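# Stand the loose sand core upright in its mould print

## Task

Pick up the sand core lying flat on the board and set it standing in the mould's empty core print, blade pointing down into the round cavity in the same way as the core already standing on the far side, then release it.

## Robot and tools

Robot: two arms, left_arm and right_arm, each a six-joint arm with a parallel two-finger gripper. Their bases sit near the table edge: left_arm at (+0.048, +0.256, 0) m and right_arm at (-0.018, -0.288, 0) m, each turned slightly about z. The names are arm labels only and do not refer to image sides.

Scene frame: origin on the table surface midway between the bases, +x out over the table, +z up, left_arm on the +y side. Each result has a state line per arm giving the gripper point (end_effector_position, metres) and its orientation (end_effector_quat_wxyz) in this frame. That point lies midway between the finger pads, roughly 1 cm short of the tips. Gripper axes: fingers extend along +z, and they close and open along y. Reported positions can be slightly wrong, worse when an arm reaches far.

Command row: every motion argument is built from rows of 14 numbers, each in [-1, 1]. The first seven are for left_arm and the last seven for right_arm, each as dx, dy, dz, rx, ry, rz, opening. Both arms must appear even if one stays still. dx to rz are an offset, not a pose: a displacement expressed in that gripper's own axes, measured from its pose at the start of the command. A value of 1.0 equals 0.6 m for dx, dy, dz or 180 degrees for rotation; rx, ry, rz form a single rotation vector. Opening is absolute, not an offset: +1 fully open (0.094 m), -1 closed.

execute_actions(actions): a list of actions run in sequence. Each action is a table of up to 15 rows, one per 1/30 s step; a short table repeats its final row to fill 15 steps. All rows in an action are offsets from the pose at that action's start, not from the preceding row. The first action of a call starts from the last pose a result printed. An empty list just returns state and both camera images. Each step the target is clipped to within 70 mm and 16 degrees of the current pose, so big offsets need several actions; after an action the arm goes no further than the last clipped target. When position and orientation cannot both be met, position wins.

move(target, speed, blocking): target is one 14-number row as above, offsets from the pose in the latest result that showed one. Each gripper travels straight toward its target, both paths finishing together, lasting 0.5 to 10 s (cut off at 10 s). speed is the top path speed in m/s, 0.002 to 0.5, default 0.25; turning is capped at twice that in rad/s. Openings are sent at the start. Paths ignore obstacles and the other arm, and a gripper may lag, drift or overshoot speed, especially near full reach. With blocking=false you get a result after 0.5 s while the motion continues; other moves and execute_actions are refused until a result shows it ended, so use wait or stop. The result adds a move: line with the ending (done, off_target, moving, held, fault), any limits (paced = target clipped; held = a safety check blocked steps, after which the arm may jump fast), and each gripper's distance from its target. If only one arm is named, the other finished fine.

wait(seconds): 0 to 10; the arms keep their last command and a running move continues; returns early when that move ends. stop(): brakes a running move; fingers still finish. zoom_image(camera, region): camera is cam_head_left or cam_head_right (both 504x504); region [x0, y0, x1, y1] pixels from the top-left, at most 504 by 504. read_manual(section): only licence text, no motion. finished_scene(scene): pass the current scene number to end it permanently; the core must already be standing correctly and released.

Result lines: Hand target lines show where the controller now drives each gripper. grip_measured gives finger opening on the command scale (last Joint positions value is metres); each gripper may be off by about 1 mm. A pose unreachable line means the clearance check altered or blocked that arm's command. FAULT or OVER-TEMPERATURE FAULT lines mean an arm was stopped; MOTOR HOT warns from 75 °C, with a stop at 90 °C and the arm going limp at 100 °C, so avoid long loaded holds.

Practical points: arms tend to settle a centimetre or more low, and repeated zero offsets let them sag further; to hold an arm, send an offset back to its desired pose first, then zeros, aiming a little higher if it still droops. The robot keeps its last command while you compose a reply. To grip, command an opening about 0.03 below grip_measured; smaller margins grip more gently. Pads push roughly 50 to 62 N and can spike at contact; thin parts under about 2 mm get less force. Expect occasional brief tugs on held parts or nudges of loose ones.

Avoid: dropping the core, knocking anything off the table, fast or deep pushes into the mould (faster contact and targets further past it press harder), and letting the arms collide or press each other. The wrist camera mount occupies space near the gripper, so allow clearance when tilting the hand near the mould.

Each tool is called after "Request:" as name([rows], argument=value, ...), one row to a line, values as JSON.

## Session

Request:
execute_actions(actions=[])

Scene clock: 0.00 s.
left_arm: end_effector_position=(+0.3847, +0.5375, +0.1130) grip_measured=+1.000 end_effector_quat_wxyz=(+0.635, +0.313, +0.706, +0.036) | right_arm: end_effector_position=(+0.1782, -0.5177, +0.2725) grip_measured=+1.000 end_effector_quat_wxyz=(+0.463, +0.161, +0.825, -0.281)
Joint positions: left_arm=[ 1.22   2.055  1.21  -0.222  1.35   1.531  0.094] | right_arm=[-0.853  0.801  0.835 -0.477 -0.252 -0.47   0.094]
Joint velocities: left_arm=[ 0.012 -0.012  0.002 -0.022  0.037 -0.051  0.   ] | right_arm=[-0.017 -0.007  0.002  0.037 -0.022 -0.007  0.   ]
Motor temperatures (°C, as the motors report them): left_arm=[24 24 25 24 27 26] | right_arm=[25 25 24 24 25 25]
Hand target (left_arm): +0.384, +0.535, +0.114; +0.639, +0.309, +0.704, +0.028
Hand target (right_arm): +0.178, -0.516, +0.279; +0.469, +0.159, +0.821, -0.283

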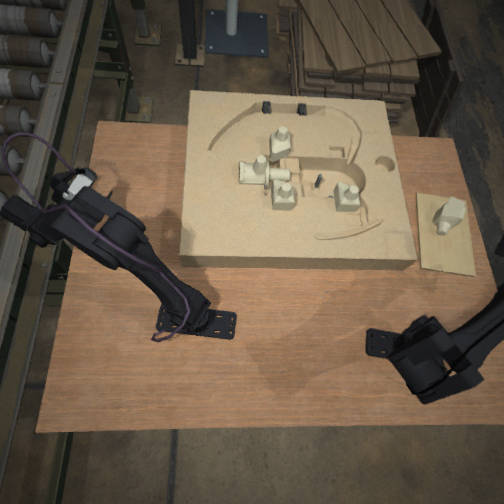

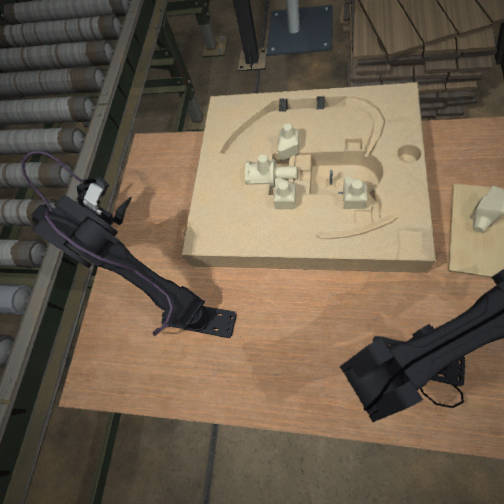

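Request:
zoom_image(camera="cam_head_left", region=[180, 90, 500, 290])

Request:
zoom_image(camera="cam_head_right", region=[180, 80, 504, 290])

Region (180, 90, 500, 290) of cam_head_left's 504x504 image, scaled by 1.575, with more detail than that image has; it fills the top 315 rows of this view, and the rest is white.

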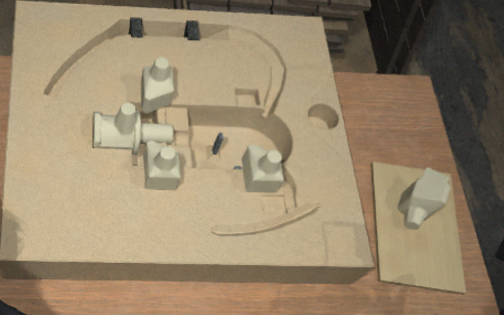

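Region (180, 80, 504, 290) of cam_head_right's 504x504 image, scaled by 1.556, with more detail than that image has; it fills the top 327 rows of this view, and the rest is white.

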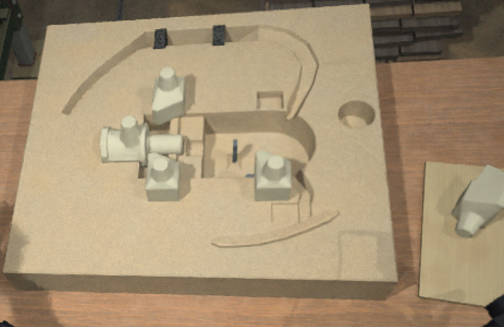

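Request:
zoom_image(camera="cam_head_left", region=[260, 120, 400, 240])

Request:
zoom_image(camera="cam_head_right", region=[260, 110, 420, 240])

Request:
zoom_image(camera="cam_head_left", region=[400, 180, 500, 280])

Request:
zoom_image(camera="cam_head_right", region=[424, 170, 504, 280])

Region (260, 120, 400, 240) of cam_head_left's 504x504 image, scaled by 3.600, with more detail than that image has; it fills the top 432 rows of this view, and the rest is white.

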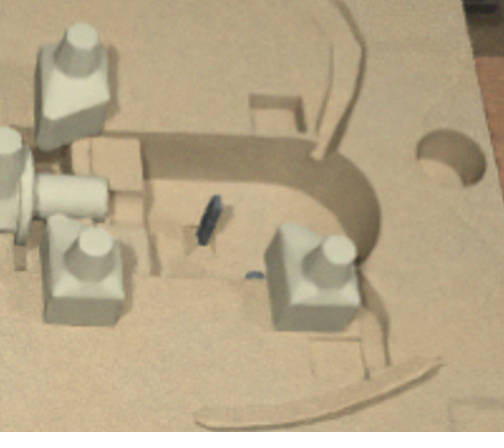

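Region (260, 110, 420, 240) of cam_head_right's 504x504 image, scaled by 3.150, with more detail than that image has; it fills the top 410 rows of this view, and the rest is white.

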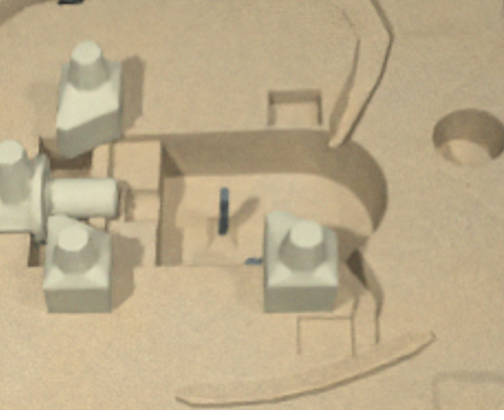

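Region (400, 180, 500, 280) of cam_head_left's 504x504 image, scaled by 5.040, with more detail than that image has.

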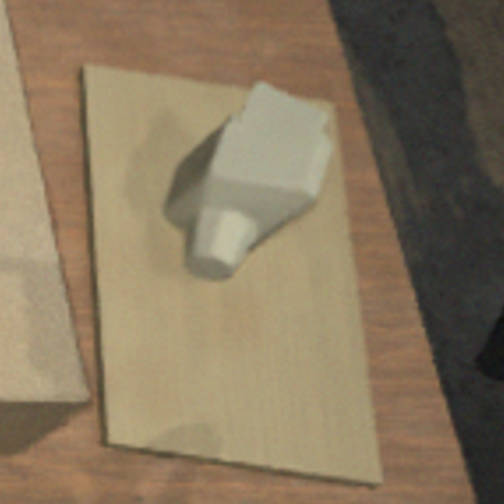

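Region (424, 170, 504, 280) of cam_head_right's 504x504 image, scaled by 4.582, with more detail than that image has; it fills the left 367 columns of this view, and the rest is white.

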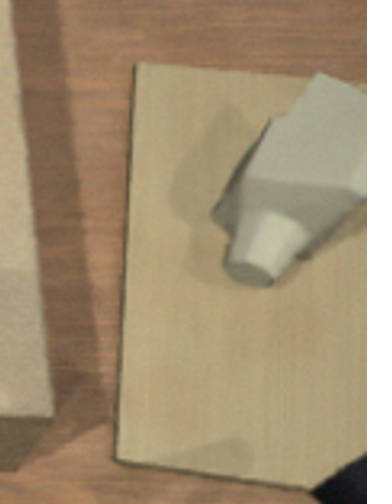

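Request:
move(target=[0,0,0,0,0,0,1, 0.1133,0.2823,0.0447,-0.190,0.313,-0.109,1], speed=0.2)

Scene clock: 28.60 s.
left_arm: end_effector_position=(+0.3850, +0.5381, +0.1129) grip_measured=+1.000 end_effector_quat_wxyz=(+0.634, +0.314, +0.706, +0.038) | right_arm: end_effector_position=(+0.2465, -0.4001, +0.1384) grip_measured=+1.000 end_effector_quat_wxyz=(-0.005, -0.005, +1.000, +0.001)
Joint positions: left_arm=[ 1.22   2.055  1.21  -0.217  1.348  1.531  0.094] | right_arm=[-0.241  1.637  1.416 -1.36   0.002 -0.414  0.094]
Joint velocities: left_arm=[-0.017 -0.007 -0.007 -0.007 -0.066  0.007  0.   ] | right_arm=[-0.012 -0.002  0.012  0.007  0.037 -0.066  0.   ]
Motor temperatures (°C, as the motors report them): left_arm=[24 32 27 26 27 26] | right_arm=[25 25 29 28 25 25]
Hand target (left_arm): +0.385, +0.537, +0.113; +0.635, +0.313, +0.706, +0.036
Hand target (right_arm): +0.252, -0.398, +0.148; +0.006, -0.004, +1.000, +0.004
Off the commanded pose (left_arm): 0.001 m, 0 deg.
Off the commanded pose (right_arm): 0.012 m, 1 deg.
move: off_target (right_arm)

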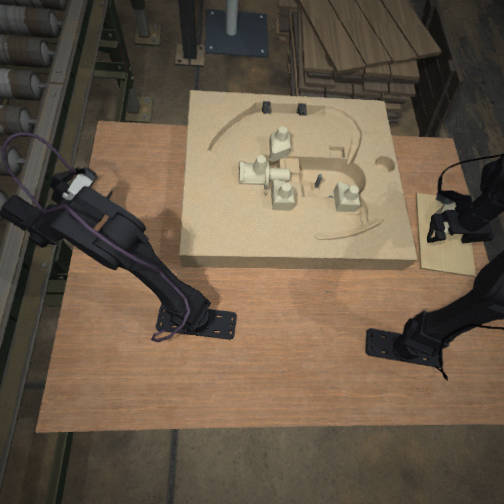

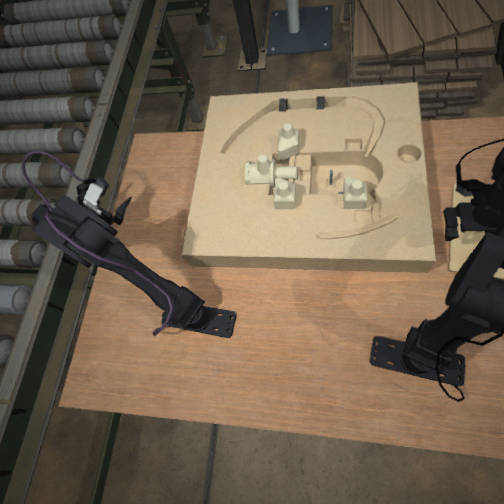

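Request:
zoom_image(camera="cam_head_left", region=[384, 150, 504, 290])

Request:
zoom_image(camera="cam_head_right", region=[384, 150, 504, 290])

Region (384, 150, 504, 290) of cam_head_left's 504x504 image, scaled by 3.600, with more detail than that image has; it fills the left 432 columns of this view, and the rest is white.

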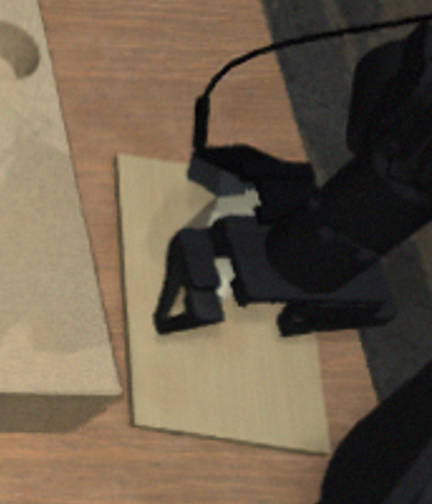

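Region (384, 150, 504, 290) of cam_head_right's 504x504 image, scaled by 3.600, with more detail than that image has; it fills the left 432 columns of this view, and the rest is white.

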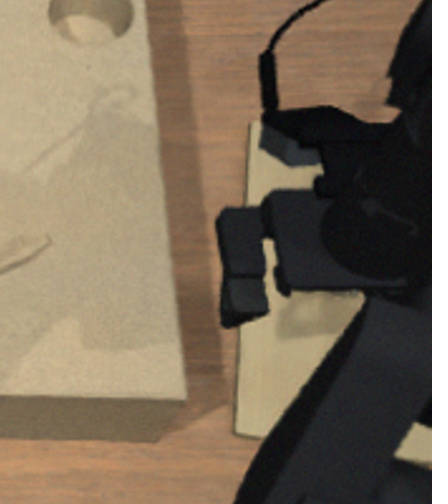

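Request:
move(target=[0,0,0,0,0,0,1, -0.256,-0.117,-0.02,0,0,0.15,1], speed=0.2)

Request:
zoom_image(camera="cam_head_left", region=[384, 130, 504, 290])

Request:
zoom_image(camera="cam_head_right", region=[384, 130, 504, 290])

Scene clock: 58.07 s.
left_arm: end_effector_position=(+0.3852, +0.5387, +0.1128) grip_measured=+1.000 end_effector_quat_wxyz=(+0.633, +0.315, +0.706, +0.041) | right_arm: end_effector_position=(+0.3991, -0.4654, +0.1369) grip_measured=+1.000 end_effector_quat_wxyz=(+0.030, +0.222, +0.975, -0.006)
Joint positions: left_arm=[ 1.22   2.055  1.21  -0.213  1.345  1.531  0.094] | right_arm=[-0.241  2.297  2.333 -1.545  0.002  0.043  0.094]
Joint velocities: left_arm=[-0.007 -0.007 -0.007 -0.007 -0.051 -0.022  0.   ] | right_arm=[ 0.002 -0.022 -0.007 -0.066  0.037  0.022  0.   ]
Motor temperatures (°C, as the motors report them): left_arm=[24 34 28 26 27 26] | right_arm=[26 29 31 25 25 25]
Hand target (left_arm): +0.385, +0.538, +0.113; +0.634, +0.314, +0.706, +0.038
Hand target (right_arm): +0.400, -0.468, +0.145; +0.038, +0.229, +0.973, -0.008
Off the commanded pose (left_arm): 0.001 m, 0 deg.
Off the commanded pose (right_arm): 0.012 m, 4 deg.
joint sent to its limit (right arm) — the command would take joint 4 (wrist pitch) past its lower limit, so that joint was sent only as far as its limit.
move: off_target (right_arm)

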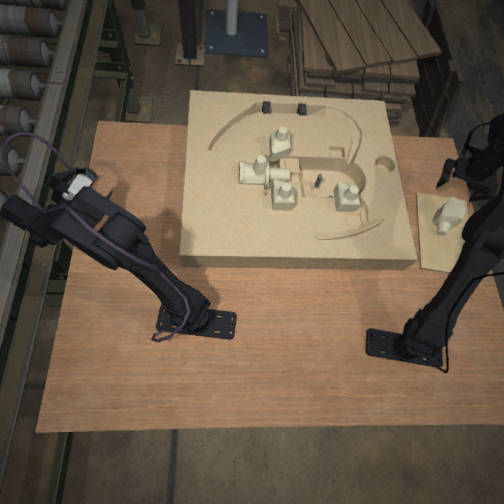

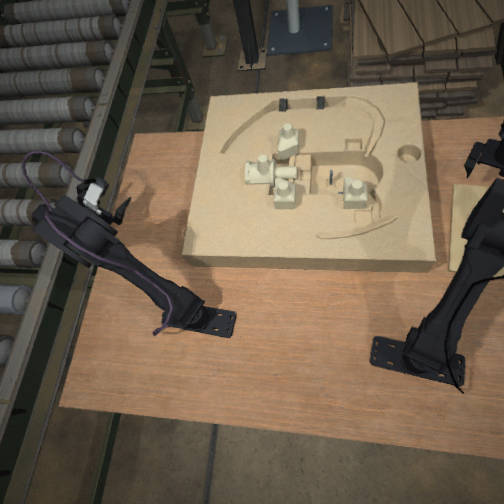

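Region (384, 130, 504, 290) of cam_head_left's 504x504 image, scaled by 3.150, with more detail than that image has; it fills the left 378 columns of this view, and the rest is white.

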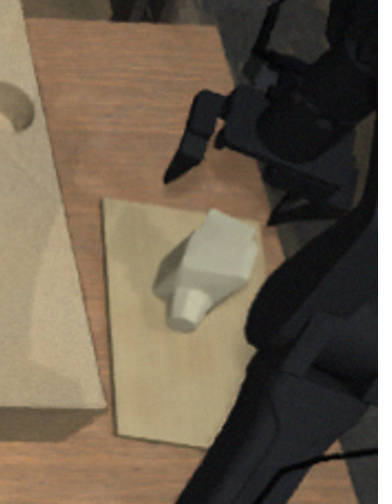

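Region (384, 130, 504, 290) of cam_head_right's 504x504 image, scaled by 3.150, with more detail than that image has; it fills the left 378 columns of this view, and the rest is white.

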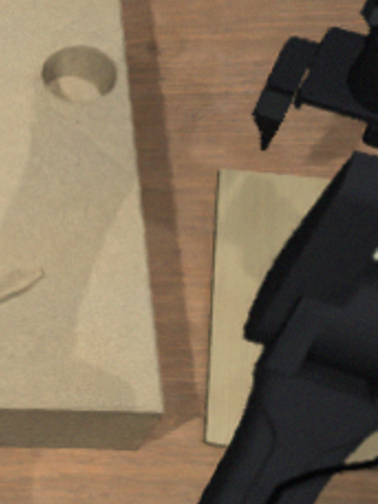

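Request:
move(target=[0,0,0,0,0,0,1, 0,0,0.06,0,0,0,1], speed=0.1)

Request:
zoom_image(camera="cam_head_left", region=[384, 130, 504, 290])

Scene clock: 61.33 s.
left_arm: end_effector_position=(+0.3854, +0.5393, +0.1127) grip_measured=+1.000 end_effector_quat_wxyz=(+0.632, +0.317, +0.706, +0.043) | right_arm: end_effector_position=(+0.3970, -0.4633, +0.1043) grip_measured=+1.000 end_effector_quat_wxyz=(+0.019, +0.222, +0.975, -0.003)
Joint positions: left_arm=[ 1.22   2.055  1.21  -0.208  1.343  1.531  0.094] | right_arm=[-0.24   2.275  2.166 -1.423 -0.     0.046  0.094]
Joint velocities: left_arm=[-0.007  0.022 -0.002 -0.022  0.007 -0.037  0.   ] | right_arm=[-0.012  0.007 -0.007 -0.007  0.051 -0.022  0.   ]
Motor temperatures (°C, as the motors report them): left_arm=[24 34 28 26 27 26] | right_arm=[26 30 30 25 25 25]
Hand target (left_arm): +0.385, +0.539, +0.113; +0.633, +0.315, +0.706, +0.041
Hand target (right_arm): +0.401, -0.466, +0.101; +0.029, +0.222, +0.975, -0.006
Off the commanded pose (left_arm): 0.001 m, 0 deg.
Off the commanded pose (right_arm): 0.006 m, 1 deg.
move: done

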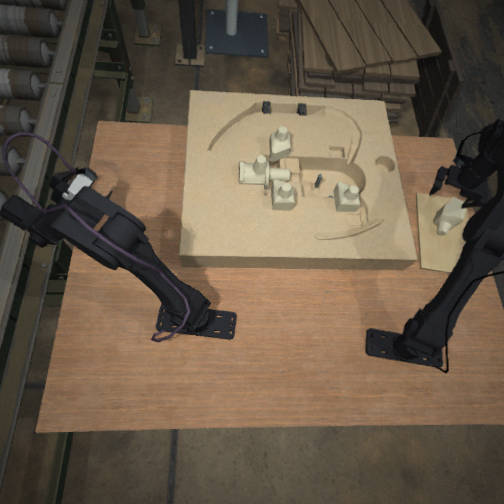

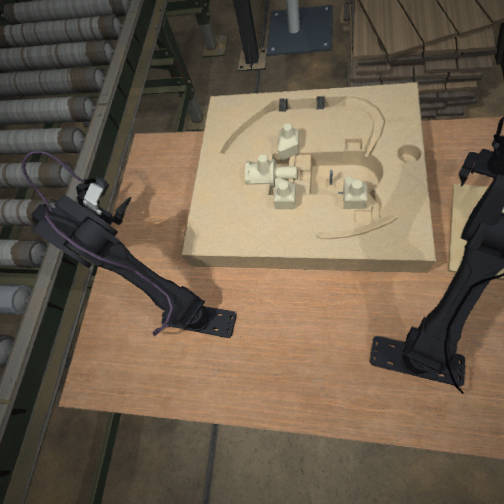

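Region (384, 130, 504, 290) of cam_head_left's 504x504 image, scaled by 3.150, with more detail than that image has; it fills the left 378 columns of this view, and the rest is white.

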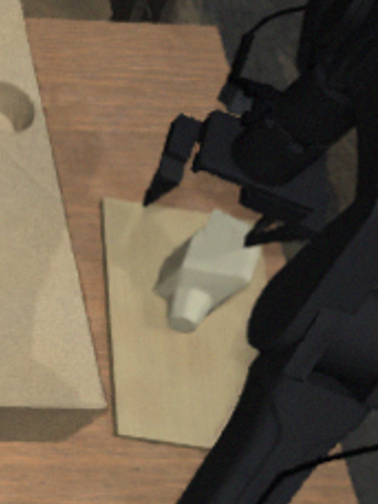

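Request:
move(target=[0,0,0,0,0,0,1, -0.0065,-0.06,-0.005,0,0,0,1], speed=0.1)

Request:
zoom_image(camera="cam_head_left", region=[384, 130, 504, 290])

Scene clock: 69.53 s.
left_arm: end_effector_position=(+0.3856, +0.5399, +0.1126) grip_measured=+1.000 end_effector_quat_wxyz=(+0.632, +0.318, +0.706, +0.045) | right_arm: end_effector_position=(+0.3814, -0.4975, +0.1039) grip_measured=+1.000 end_effector_quat_wxyz=(+0.015, +0.228, +0.973, -0.005)
Joint positions: left_arm=[ 1.22   2.055  1.21  -0.204  1.34   1.531  0.094] | right_arm=[-0.322  2.286  2.182 -1.434  0.001 -0.024  0.094]
Joint velocities: left_arm=[ 0.012 -0.002 -0.027 -0.022  0.007 -0.022  0.   ] | right_arm=[ 0.017 -0.007  0.012 -0.007  0.022 -0.051  0.   ]
Motor temperatures (°C, as the motors report them): left_arm=[24 35 28 27 27 26] | right_arm=[26 33 29 25 25 25]
Hand target (left_arm): +0.385, +0.539, +0.113; +0.632, +0.316, +0.706, +0.043
Hand target (right_arm): +0.384, -0.498, +0.107; +0.018, +0.222, +0.975, -0.005
Off the commanded pose (left_arm): 0.001 m, 0 deg.
Off the commanded pose (right_arm): 0.005 m, 1 deg.
move: done

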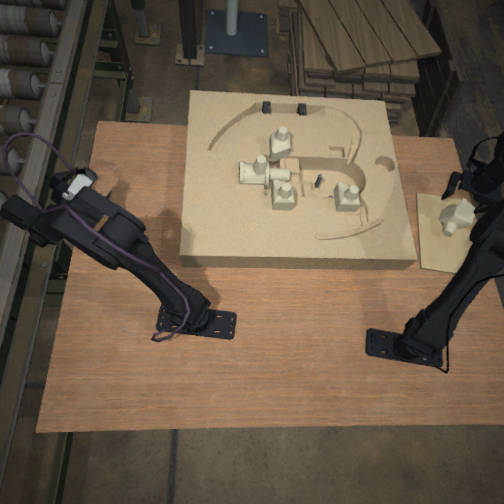

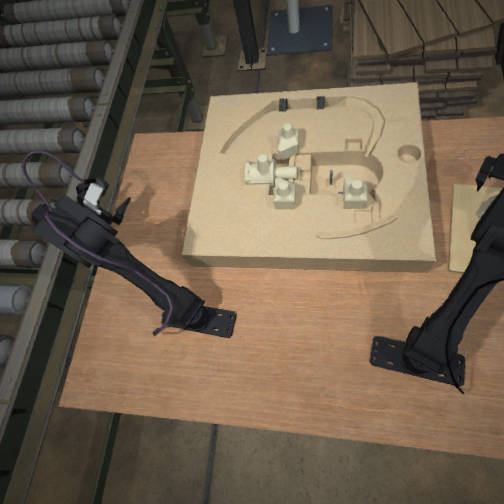

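Region (384, 130, 504, 290) of cam_head_left's 504x504 image, scaled by 3.150, with more detail than that image has; it fills the left 378 columns of this view, and the rest is white.

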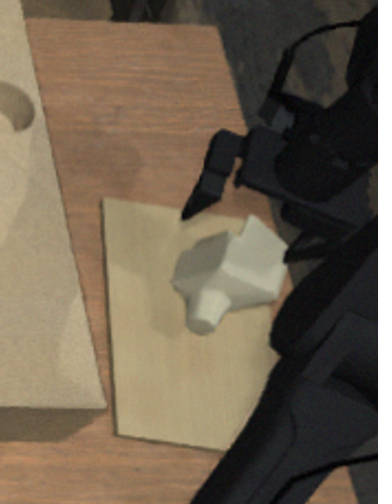

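Request:
move(target=[0,0,0,0,0,0,1, 0,0,-0.06,0,0,0,1], speed=0.05)

Request:
zoom_image(camera="cam_head_left", region=[404, 170, 504, 290])

Scene clock: 71.57 s.
left_arm: end_effector_position=(+0.3858, +0.5406, +0.1124) grip_measured=+1.000 end_effector_quat_wxyz=(+0.631, +0.319, +0.706, +0.047) | right_arm: end_effector_position=(+0.3792, -0.4963, +0.1281) grip_measured=+1.000 end_effector_quat_wxyz=(+0.015, +0.227, +0.974, -0.004)
Joint positions: left_arm=[ 1.22   2.055  1.21  -0.199  1.338  1.531  0.094] | right_arm=[-0.322  2.302  2.307 -1.545  0.001 -0.027  0.094]
Joint velocities: left_arm=[-0.007 -0.002  0.017  0.022 -0.022  0.007  0.   ] | right_arm=[-0.017  0.022  0.012 -0.11  -0.051  0.007  0.   ]
Motor temperatures (°C, as the motors report them): left_arm=[24 35 28 27 27 26] | right_arm=[26 34 29 25 25 25]
Hand target (left_arm): +0.386, +0.540, +0.113; +0.632, +0.318, +0.706, +0.045
Hand target (right_arm): +0.380, -0.497, +0.140; +0.026, +0.228, +0.973, -0.007
Off the commanded pose (left_arm): 0.001 m, 0 deg.
Off the commanded pose (right_arm): 0.012 m, 0 deg.
joint sent to its limit (right arm) — the command would take joint 4 (wrist pitch) past its lower limit, so that joint was sent only as far as its limit.
move: off_target (right_arm)

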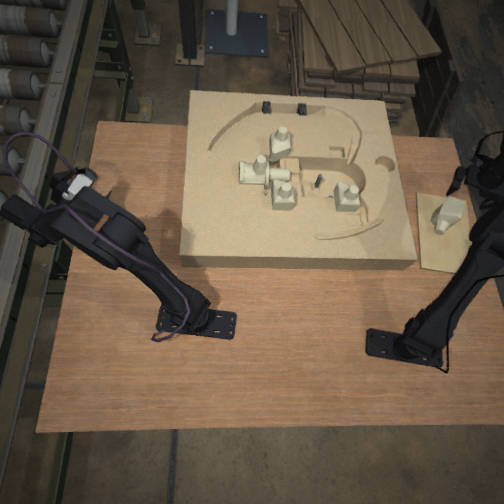

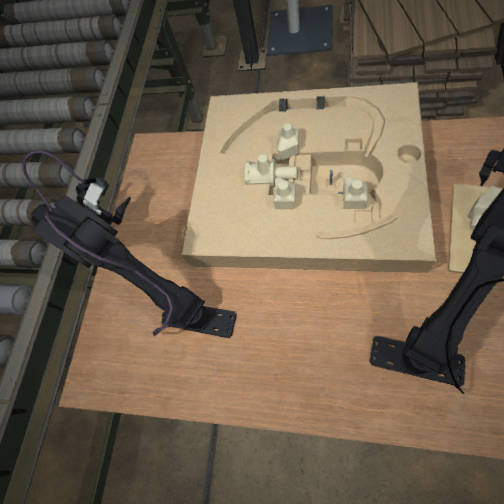

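Region (404, 170, 504, 290) of cam_head_left's 504x504 image, scaled by 4.200, with more detail than that image has.

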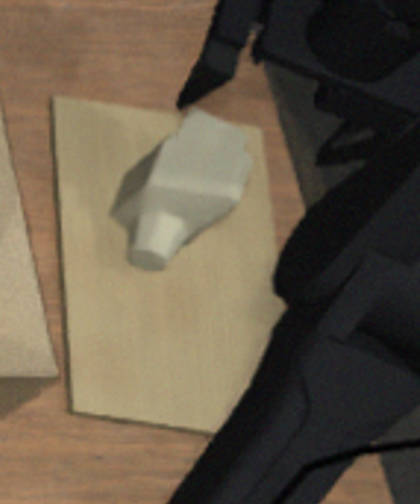

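Request:
move(target=[0,0,0,0,0,0,1, 0.028,0.028,-0.012,0,0,0,1], speed=0.05)

Request:
zoom_image(camera="cam_head_left", region=[404, 170, 504, 290])

Scene clock: 78.90 s.
left_arm: end_effector_position=(+0.3860, +0.5412, +0.1124) grip_measured=+1.000 end_effector_quat_wxyz=(+0.630, +0.320, +0.706, +0.049) | right_arm: end_effector_position=(+0.3699, -0.4751, +0.1324) grip_measured=+1.000 end_effector_quat_wxyz=(+0.005, +0.225, +0.974, -0.002)
Joint positions: left_arm=[ 1.22   2.055  1.21  -0.194  1.336  1.531  0.094] | right_arm=[-0.289  2.23   2.205 -1.535  0.001  0.002  0.094]
Joint velocities: left_arm=[-0.017 -0.017  0.017 -0.037 -0.007 -0.051  0.   ] | right_arm=[-0.012  0.007 -0.027  0.022  0.007 -0.022  0.   ]
Motor temperatures (°C, as the motors report them): left_arm=[24 35 28 27 27 26] | right_arm=[26 36 30 25 25 25]
Hand target (left_arm): +0.386, +0.541, +0.112; +0.631, +0.319, +0.706, +0.047
Hand target (right_arm): +0.372, -0.474, +0.135; +0.015, +0.227, +0.974, -0.004
Off the commanded pose (left_arm): 0.001 m, 0 deg.
Off the commanded pose (right_arm): 0.003 m, 1 deg.
move: done

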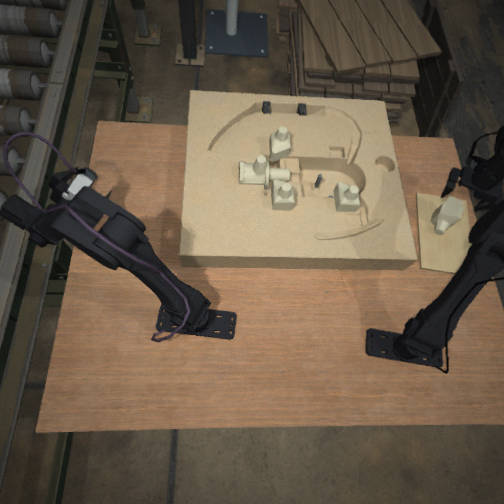

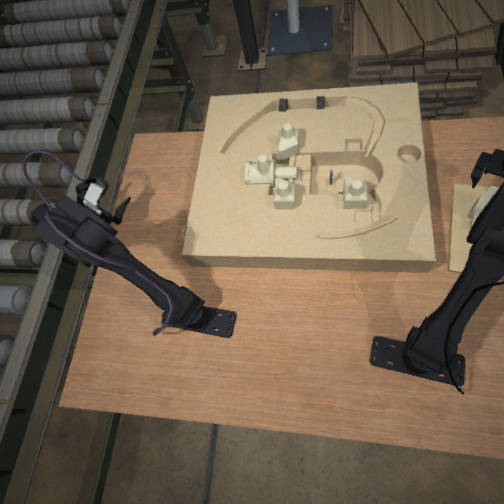

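Region (404, 170, 504, 290) of cam_head_left's 504x504 image, scaled by 4.200, with more detail than that image has.

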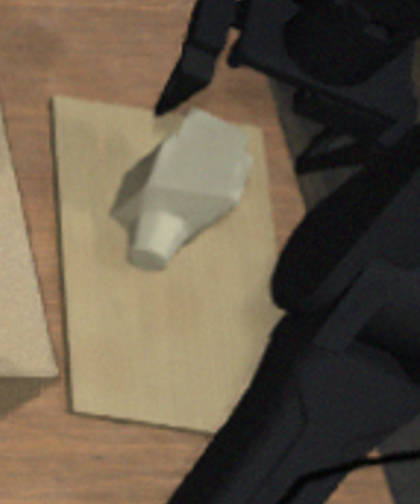

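Request:
move(target=[0,0,0,0,0,0,1, -0.008,-0.008,0.065,0,0,0,1], speed=0.05)

Request:
zoom_image(camera="cam_head_left", region=[404, 170, 504, 290])

Scene clock: 82.60 s.
left_arm: end_effector_position=(+0.3862, +0.5419, +0.1123) grip_measured=+1.000 end_effector_quat_wxyz=(+0.629, +0.321, +0.706, +0.052) | right_arm: end_effector_position=(+0.3729, -0.4766, +0.0967) grip_measured=+1.000 end_effector_quat_wxyz=(+0.001, +0.224, +0.975, -0.001)
Joint positions: left_arm=[ 1.22   2.055  1.21  -0.189  1.333  1.531  0.094] | right_arm=[-0.289  2.23   2.061 -1.399  0.001 -0.     0.094]
Joint velocities: left_arm=[-0.002 -0.017 -0.007  0.022 -0.081 -0.007  0.   ] | right_arm=[ 0.002 -0.007 -0.032  0.007  0.037 -0.007  0.   ]
Motor temperatures (°C, as the motors report them): left_arm=[24 35 28 27 27 26] | right_arm=[26 37 29 25 25 25]
Hand target (left_arm): +0.386, +0.541, +0.112; +0.630, +0.320, +0.706, +0.049
Hand target (right_arm): +0.372, -0.481, +0.093; +0.004, +0.225, +0.974, -0.002
Off the commanded pose (left_arm): 0.001 m, 0 deg.
Off the commanded pose (right_arm): 0.006 m, 0 deg.
move: done

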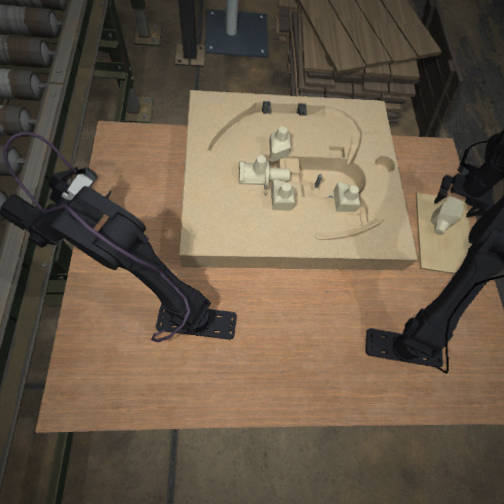

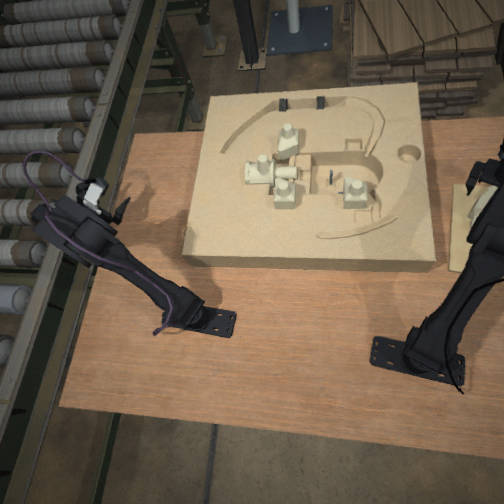

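Region (404, 170, 504, 290) of cam_head_left's 504x504 image, scaled by 4.200, with more detail than that image has.

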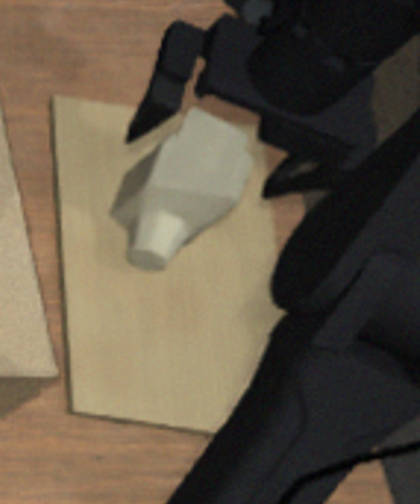

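Request:
move(target=[0,0,0,0,0,0,1, 0,-0.015,0.07,0,0,0,1], speed=0.04)

Request:
zoom_image(camera="cam_head_left", region=[404, 170, 504, 290])

Scene clock: 85.33 s.
left_arm: end_effector_position=(+0.3864, +0.5425, +0.1122) grip_measured=+1.000 end_effector_quat_wxyz=(+0.629, +0.323, +0.705, +0.054) | right_arm: end_effector_position=(+0.3696, -0.4812, +0.0596) grip_measured=+1.000 end_effector_quat_wxyz=(-0.001, +0.224, +0.975, -0.001)
Joint positions: left_arm=[ 1.22   2.055  1.21  -0.184  1.331  1.531  0.094] | right_arm=[-0.302  2.23   1.914 -1.256  0.001 -0.012  0.094]
Joint velocities: left_arm=[-0.007 -0.002 -0.012 -0.066 -0.007  0.051  0.   ] | right_arm=[-0.027 -0.007 -0.012  0.022 -0.037  0.037  0.   ]
Motor temperatures (°C, as the motors report them): left_arm=[24 36 28 27 27 26] | right_arm=[26 37 29 25 25 25]
Hand target (left_arm): +0.386, +0.542, +0.112; +0.629, +0.321, +0.706, +0.052
Hand target (right_arm): +0.369, -0.484, +0.055; +0.001, +0.224, +0.975, -0.001
Off the commanded pose (left_arm): 0.001 m, 0 deg.
Off the commanded pose (right_arm): 0.006 m, 0 deg.
move: done

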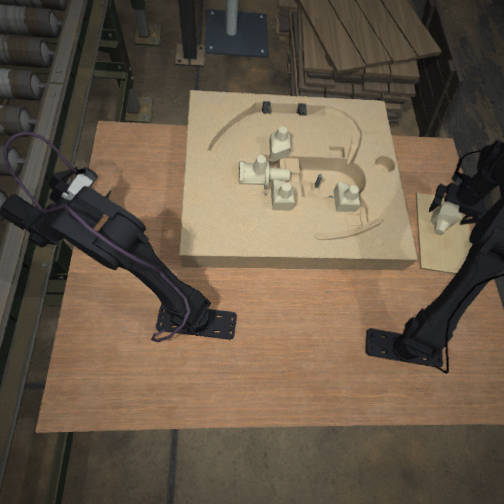

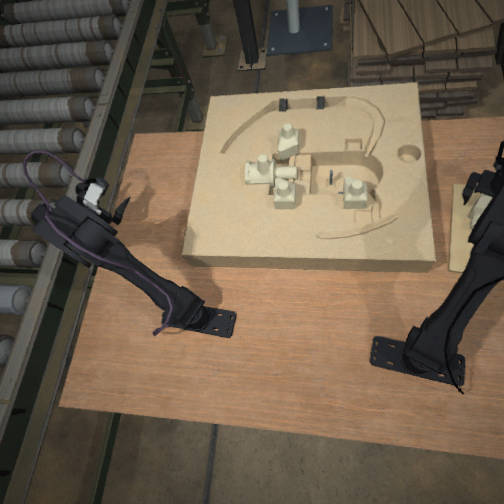

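Region (404, 170, 504, 290) of cam_head_left's 504x504 image, scaled by 4.200, with more detail than that image has.

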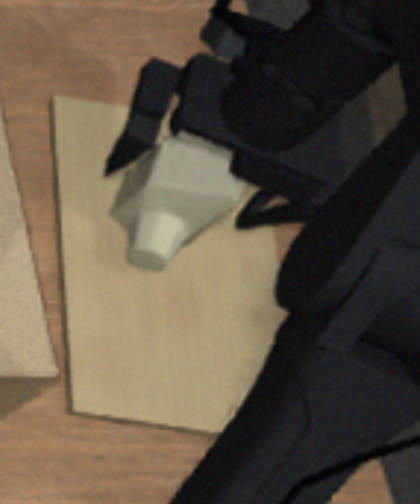

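Request:
move(target=[0,0,0,0,0,0,1, 0,0,0.012,0,0,0,0.3], speed=0.03)

Request:
zoom_image(camera="cam_head_left", region=[404, 170, 504, 290])

Scene clock: 87.87 s.
left_arm: end_effector_position=(+0.3867, +0.5432, +0.1122) grip_measured=+1.000 end_effector_quat_wxyz=(+0.628, +0.324, +0.705, +0.056) | right_arm: end_effector_position=(+0.3709, -0.4819, +0.0596) grip_measured=+0.301 end_effector_quat_wxyz=(+0.002, +0.224, +0.975, -0.001)
Joint positions: left_arm=[ 1.22   2.055  1.21  -0.179  1.329  1.531  0.094] | right_arm=[-0.302  2.23   1.914 -1.25   0.001 -0.013  0.061]
Joint velocities: left_arm=[-0.002 -0.007  0.002  0.081 -0.007  0.022  0.   ] | right_arm=[-0.017  0.002  0.022 -0.037  0.022 -0.037  0.   ]
Motor temperatures (°C, as the motors report them): left_arm=[24 36 28 27 27 26] | right_arm=[26 37 29 25 25 25]
Hand target (left_arm): +0.386, +0.543, +0.112; +0.629, +0.323, +0.705, +0.054
Hand target (right_arm): +0.370, -0.481, +0.053; -0.001, +0.224, +0.975, -0.000
Off the commanded pose (left_arm): 0.001 m, 0 deg.
Off the commanded pose (right_arm): 0.007 m, 0 deg.
move: done

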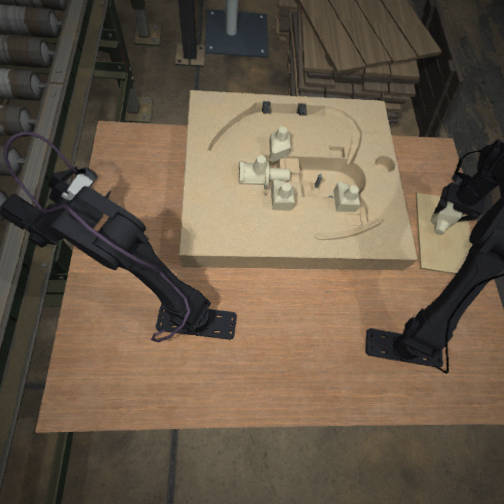

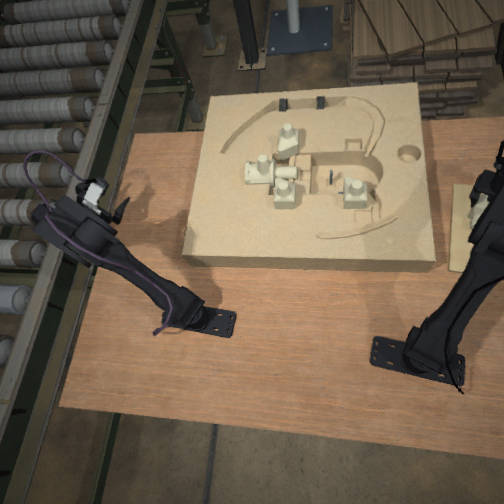

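Region (404, 170, 504, 290) of cam_head_left's 504x504 image, scaled by 4.200, with more detail than that image has.

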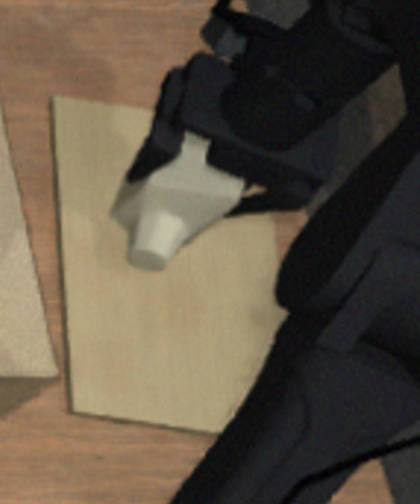

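Request:
move(target=[0,0,0,0,0,0,1, 0.018,0,0.025,0,0,0,0.4], speed=0.03)

Request:
zoom_image(camera="cam_head_left", region=[404, 170, 504, 290])

Scene clock: 95.57 s.
left_arm: end_effector_position=(+0.3869, +0.5438, +0.1122) grip_measured=+1.000 end_effector_quat_wxyz=(+0.627, +0.325, +0.705, +0.059) | right_arm: end_effector_position=(+0.3597, -0.4763, +0.0401) grip_measured=+0.399 end_effector_quat_wxyz=(-0.011, +0.224, +0.975, +0.002)
Joint positions: left_arm=[ 1.22   2.055  1.21  -0.174  1.326  1.531  0.094] | right_arm=[-0.302  2.215  1.81  -1.188  0.001 -0.013  0.066]
Joint velocities: left_arm=[ 0.002 -0.027 -0.007 -0.007  0.022  0.022  0.   ] | right_arm=[ 0.012  0.022  0.007 -0.051 -0.095  0.081  0.   ]
Motor temperatures (°C, as the motors report them): left_arm=[24 36 29 27 27 26] | right_arm=[26 37 28 25 25 25]
Hand target (left_arm): +0.387, +0.543, +0.112; +0.628, +0.324, +0.705, +0.056
Hand target (right_arm): +0.361, -0.477, +0.045; +0.002, +0.224, +0.975, -0.001
Off the commanded pose (left_arm): 0.001 m, 0 deg.
Off the commanded pose (right_arm): 0.005 m, 2 deg.
move: done

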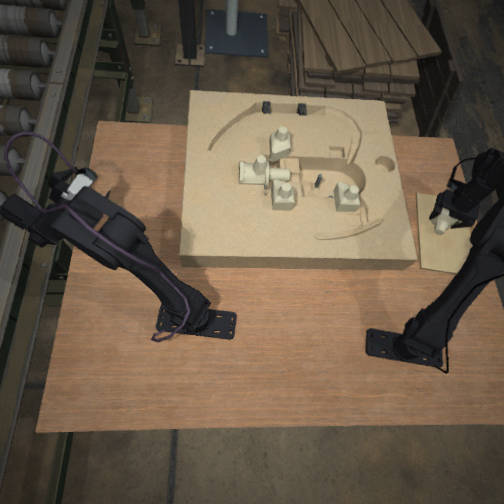

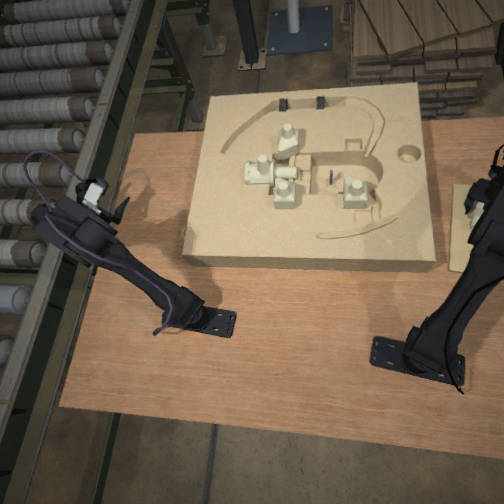

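Region (404, 170, 504, 290) of cam_head_left's 504x504 image, scaled by 4.200, with more detail than that image has.

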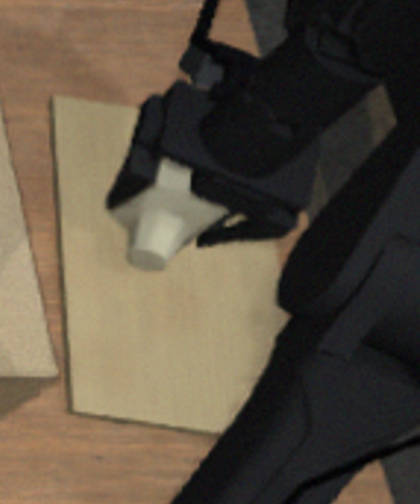

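Good. Now close gradually.

Request:
execute_actions([
  [[0,0,0,0,0,0,1, 0,0,-0.008,0,0,0,0.3],[0,0,0,0,0,0,1, 0,0,-0.008,0,0,0,0.28],[0,0,0,0,0,0,1, 0,0,-0.008,0,0,0,0.26],[0,0,0,0,0,0,1, 0,0,-0.008,0,0,0,0.24],[0,0,0,0,0,0,1, 0,0,-0.008,0,0,0,0.22],[0,0,0,0,0,0,1, 0,0,-0.008,0,0,0,0.20],[0,0,0,0,0,0,1, 0,0,-0.008,0,0,0,0.18],[0,0,0,0,0,0,1, 0,0,-0.008,0,0,0,0.16],[0,0,0,0,0,0,1, 0,0,-0.008,0,0,0,0.14],[0,0,0,0,0,0,1, 0,0,-0.008,0,0,0,0.12],[0,0,0,0,0,0,1, 0,0,-0.008,0,0,0,0.10]],
])

Scene clock: 97.33 s.
left_arm: end_effector_position=(+0.3871, +0.5445, +0.1122) grip_measured=+1.000 end_effector_quat_wxyz=(+0.627, +0.326, +0.705, +0.061) | right_arm: end_effector_position=(+0.3595, -0.4762, +0.0401) grip_measured=+0.177 end_effector_quat_wxyz=(-0.011, +0.224, +0.975, +0.002)
Joint positions: left_arm=[ 1.22   2.055  1.21  -0.169  1.324  1.531  0.094] | right_arm=[-0.302  2.215  1.81  -1.189  0.001 -0.013  0.055]
Joint velocities: left_arm=[-0.012 -0.007  0.007  0.007 -0.066 -0.007  0.   ] | right_arm=[ 0.012  0.007 -0.002 -0.037  0.037  0.037  0.001]
Motor temperatures (°C, as the motors report them): left_arm=[24 36 29 27 27 26] | right_arm=[26 38 28 25 25 25]
Hand target (left_arm): +0.387, +0.544, +0.112; +0.627, +0.325, +0.705, +0.059
Hand target (right_arm): +0.360, -0.476, +0.045; -0.011, +0.224, +0.975, +0.002
Off the commanded pose (left_arm): 0.001 m, 0 deg.
Off the commanded pose (right_arm): 0.005 m, 0 deg.

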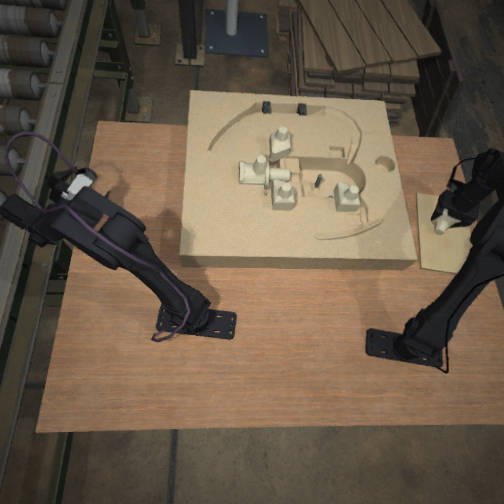

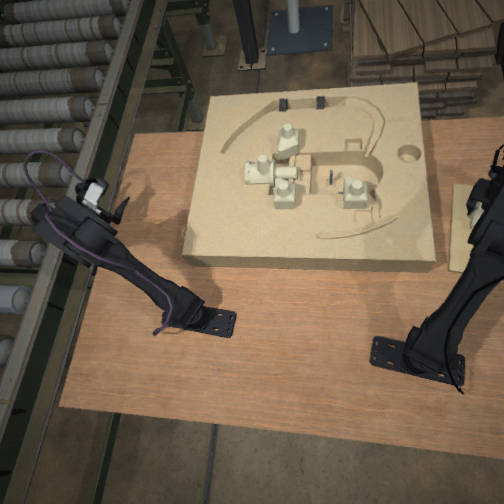

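Request:
move(target=[0,0,0,0,0,0,1, 0.03,0,-0.13,0,0,0,0.145], speed=0.08)

Request:
zoom_image(camera="cam_head_left", region=[384, 150, 504, 290])

Scene clock: 100.77 s.
left_arm: end_effector_position=(+0.3873, +0.5452, +0.1122) grip_measured=+1.000 end_effector_quat_wxyz=(+0.626, +0.328, +0.705, +0.063) | right_arm: end_effector_position=(+0.3408, -0.4668, +0.0947) grip_measured=+0.177 end_effector_quat_wxyz=(-0.037, +0.224, +0.974, +0.008)
Joint positions: left_arm=[ 1.22   2.055  1.21  -0.164  1.322  1.531  0.094] | right_arm=[-0.302  2.164  1.943 -1.426  0.001 -0.013  0.055]
Joint velocities: left_arm=[-0.007 -0.007  0.007  0.051  0.037 -0.007  0.   ] | right_arm=[ 0.007 -0.002  0.007 -0.051 -0.051 -0.007 -0.001]
Motor temperatures (°C, as the motors report them): left_arm=[24 36 29 27 27 26] | right_arm=[25 38 29 25 25 25]
Hand target (left_arm): +0.387, +0.544, +0.112; +0.627, +0.326, +0.705, +0.061
Hand target (right_arm): +0.345, -0.470, +0.119; -0.011, +0.224, +0.975, +0.002
Off the commanded pose (left_arm): 0.001 m, 0 deg.
Off the commanded pose (right_arm): 0.024 m, 3 deg.
move: off_target (right_arm)

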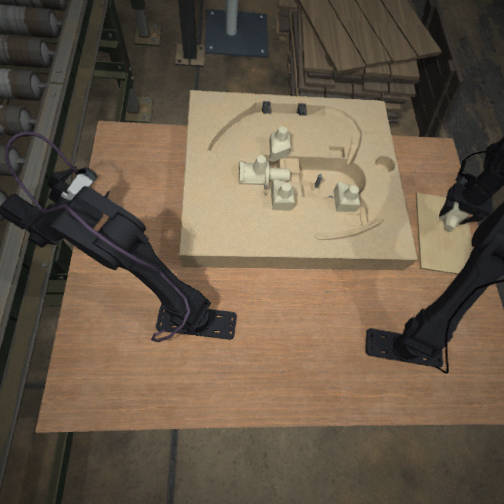

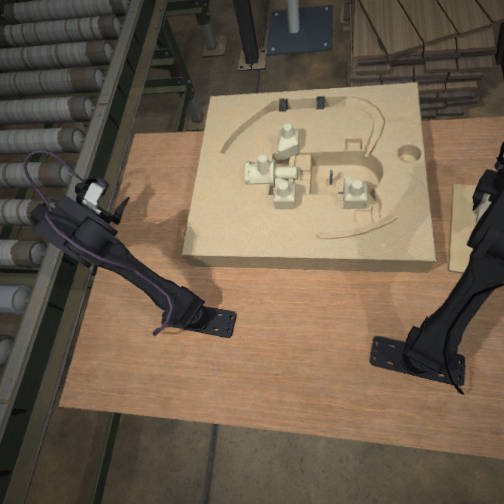

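Region (384, 150, 504, 290) of cam_head_left's 504x504 image, scaled by 3.600, with more detail than that image has; it fills the left 432 columns of this view, and the rest is white.

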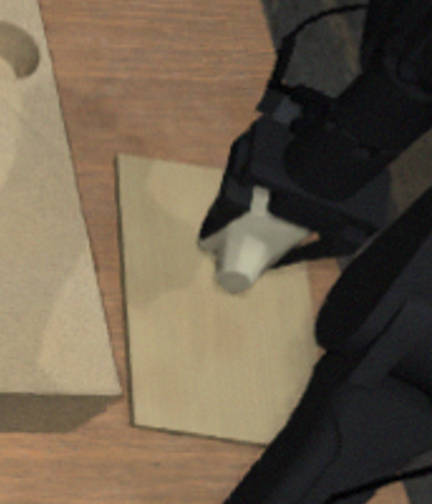

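Request:
move(target=[0,0,0,0,0,0,1, 0.0685,0.004,-0.145,0,-0.03,0,0.145], speed=0.1)

Scene clock: 113.43 s.
left_arm: end_effector_position=(+0.3876, +0.5459, +0.1121) grip_measured=+1.000 end_effector_quat_wxyz=(+0.625, +0.329, +0.705, +0.066) | right_arm: end_effector_position=(+0.3112, -0.4519, +0.1698) grip_measured=+0.177 end_effector_quat_wxyz=(+0.002, +0.224, +0.975, -0.001)
Joint positions: left_arm=[ 1.22   2.055  1.21  -0.159  1.32   1.531  0.094] | right_arm=[-0.302  1.961  1.943 -1.548  0.001 -0.013  0.055]
Joint velocities: left_arm=[-0.007  0.012  0.012 -0.037  0.051  0.081  0.   ] | right_arm=[ 0.002  0.002 -0.002  0.007 -0.022 -0.022 -0.   ]
Motor temperatures (°C, as the motors report them): left_arm=[24 37 29 27 28 26] | right_arm=[25 41 30 25 25 25]
Hand target (left_arm): +0.387, +0.545, +0.112; +0.626, +0.328, +0.705, +0.064
Hand target (right_arm): +0.311, -0.451, +0.185; +0.020, +0.225, +0.974, -0.005
Off the commanded pose (left_arm): 0.001 m, 0 deg.
Off the commanded pose (right_arm): 0.015 m, 1 deg.
joint sent to its limit (right arm) — the command would take joint 4 (wrist pitch) past its lower limit, so that joint was sent only as far as its limit.
move: off_target (right_arm)

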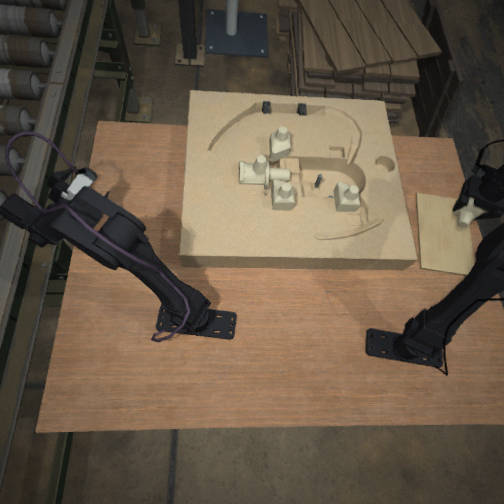

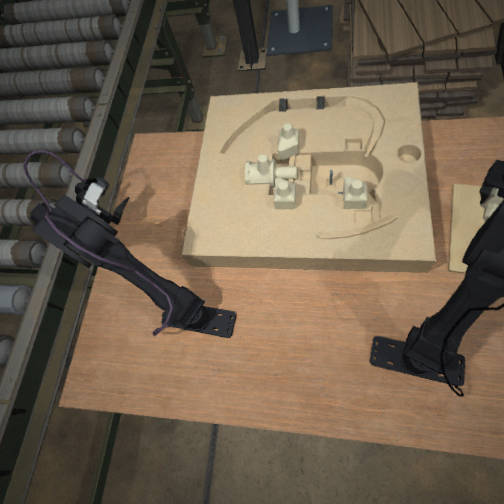

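Request:
move(target=[0,0,0,0,0,0,1, 0.661,0.517,0.067,0,0,-0.144,0.145], speed=0.15)

Scene clock: 118.23 s.
left_arm: end_effector_position=(+0.3878, +0.5465, +0.1122) grip_measured=+1.000 end_effector_quat_wxyz=(+0.625, +0.330, +0.704, +0.068) | right_arm: end_effector_position=(+0.0826, -0.0018, +0.1302) grip_measured=+0.177 end_effector_quat_wxyz=(-0.017, -0.004, +1.000, +0.002)
Joint positions: left_arm=[ 1.22   2.055  1.21  -0.153  1.318  1.531  0.094] | right_arm=[ 1.374  1.696  1.448 -1.33  -0.033  1.202  0.055]
Joint velocities: left_arm=[ 0.002 -0.012 -0.002 -0.037  0.066  0.007  0.   ] | right_arm=[-0.002 -0.007 -0.002 -0.037 -0.022  0.007  0.001]
Motor temperatures (°C, as the motors report them): left_arm=[24 37 29 28 28 26] | right_arm=[26 39 30 25 25 25]
Hand target (left_arm): +0.388, +0.546, +0.112; +0.625, +0.329, +0.705, +0.066
Hand target (right_arm): +0.088, +0.008, +0.144; -0.001, -0.000, +1.000, +0.026
Off the commanded pose (left_arm): 0.001 m, 0 deg.
Off the commanded pose (right_arm): 0.008 m, 2 deg.
move: done

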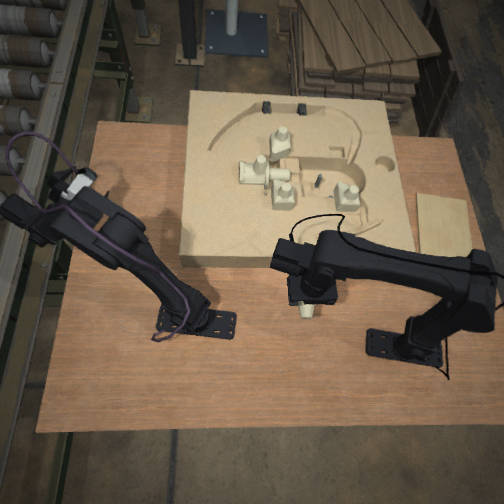

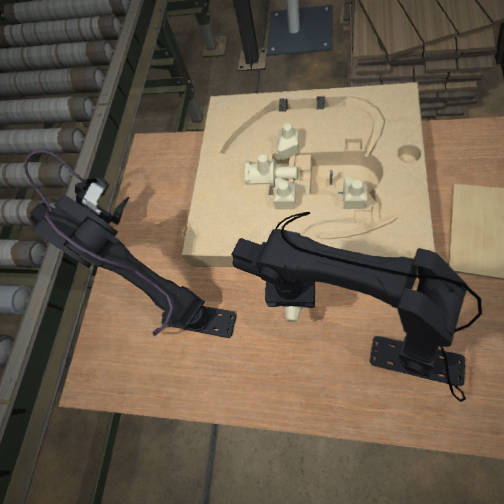

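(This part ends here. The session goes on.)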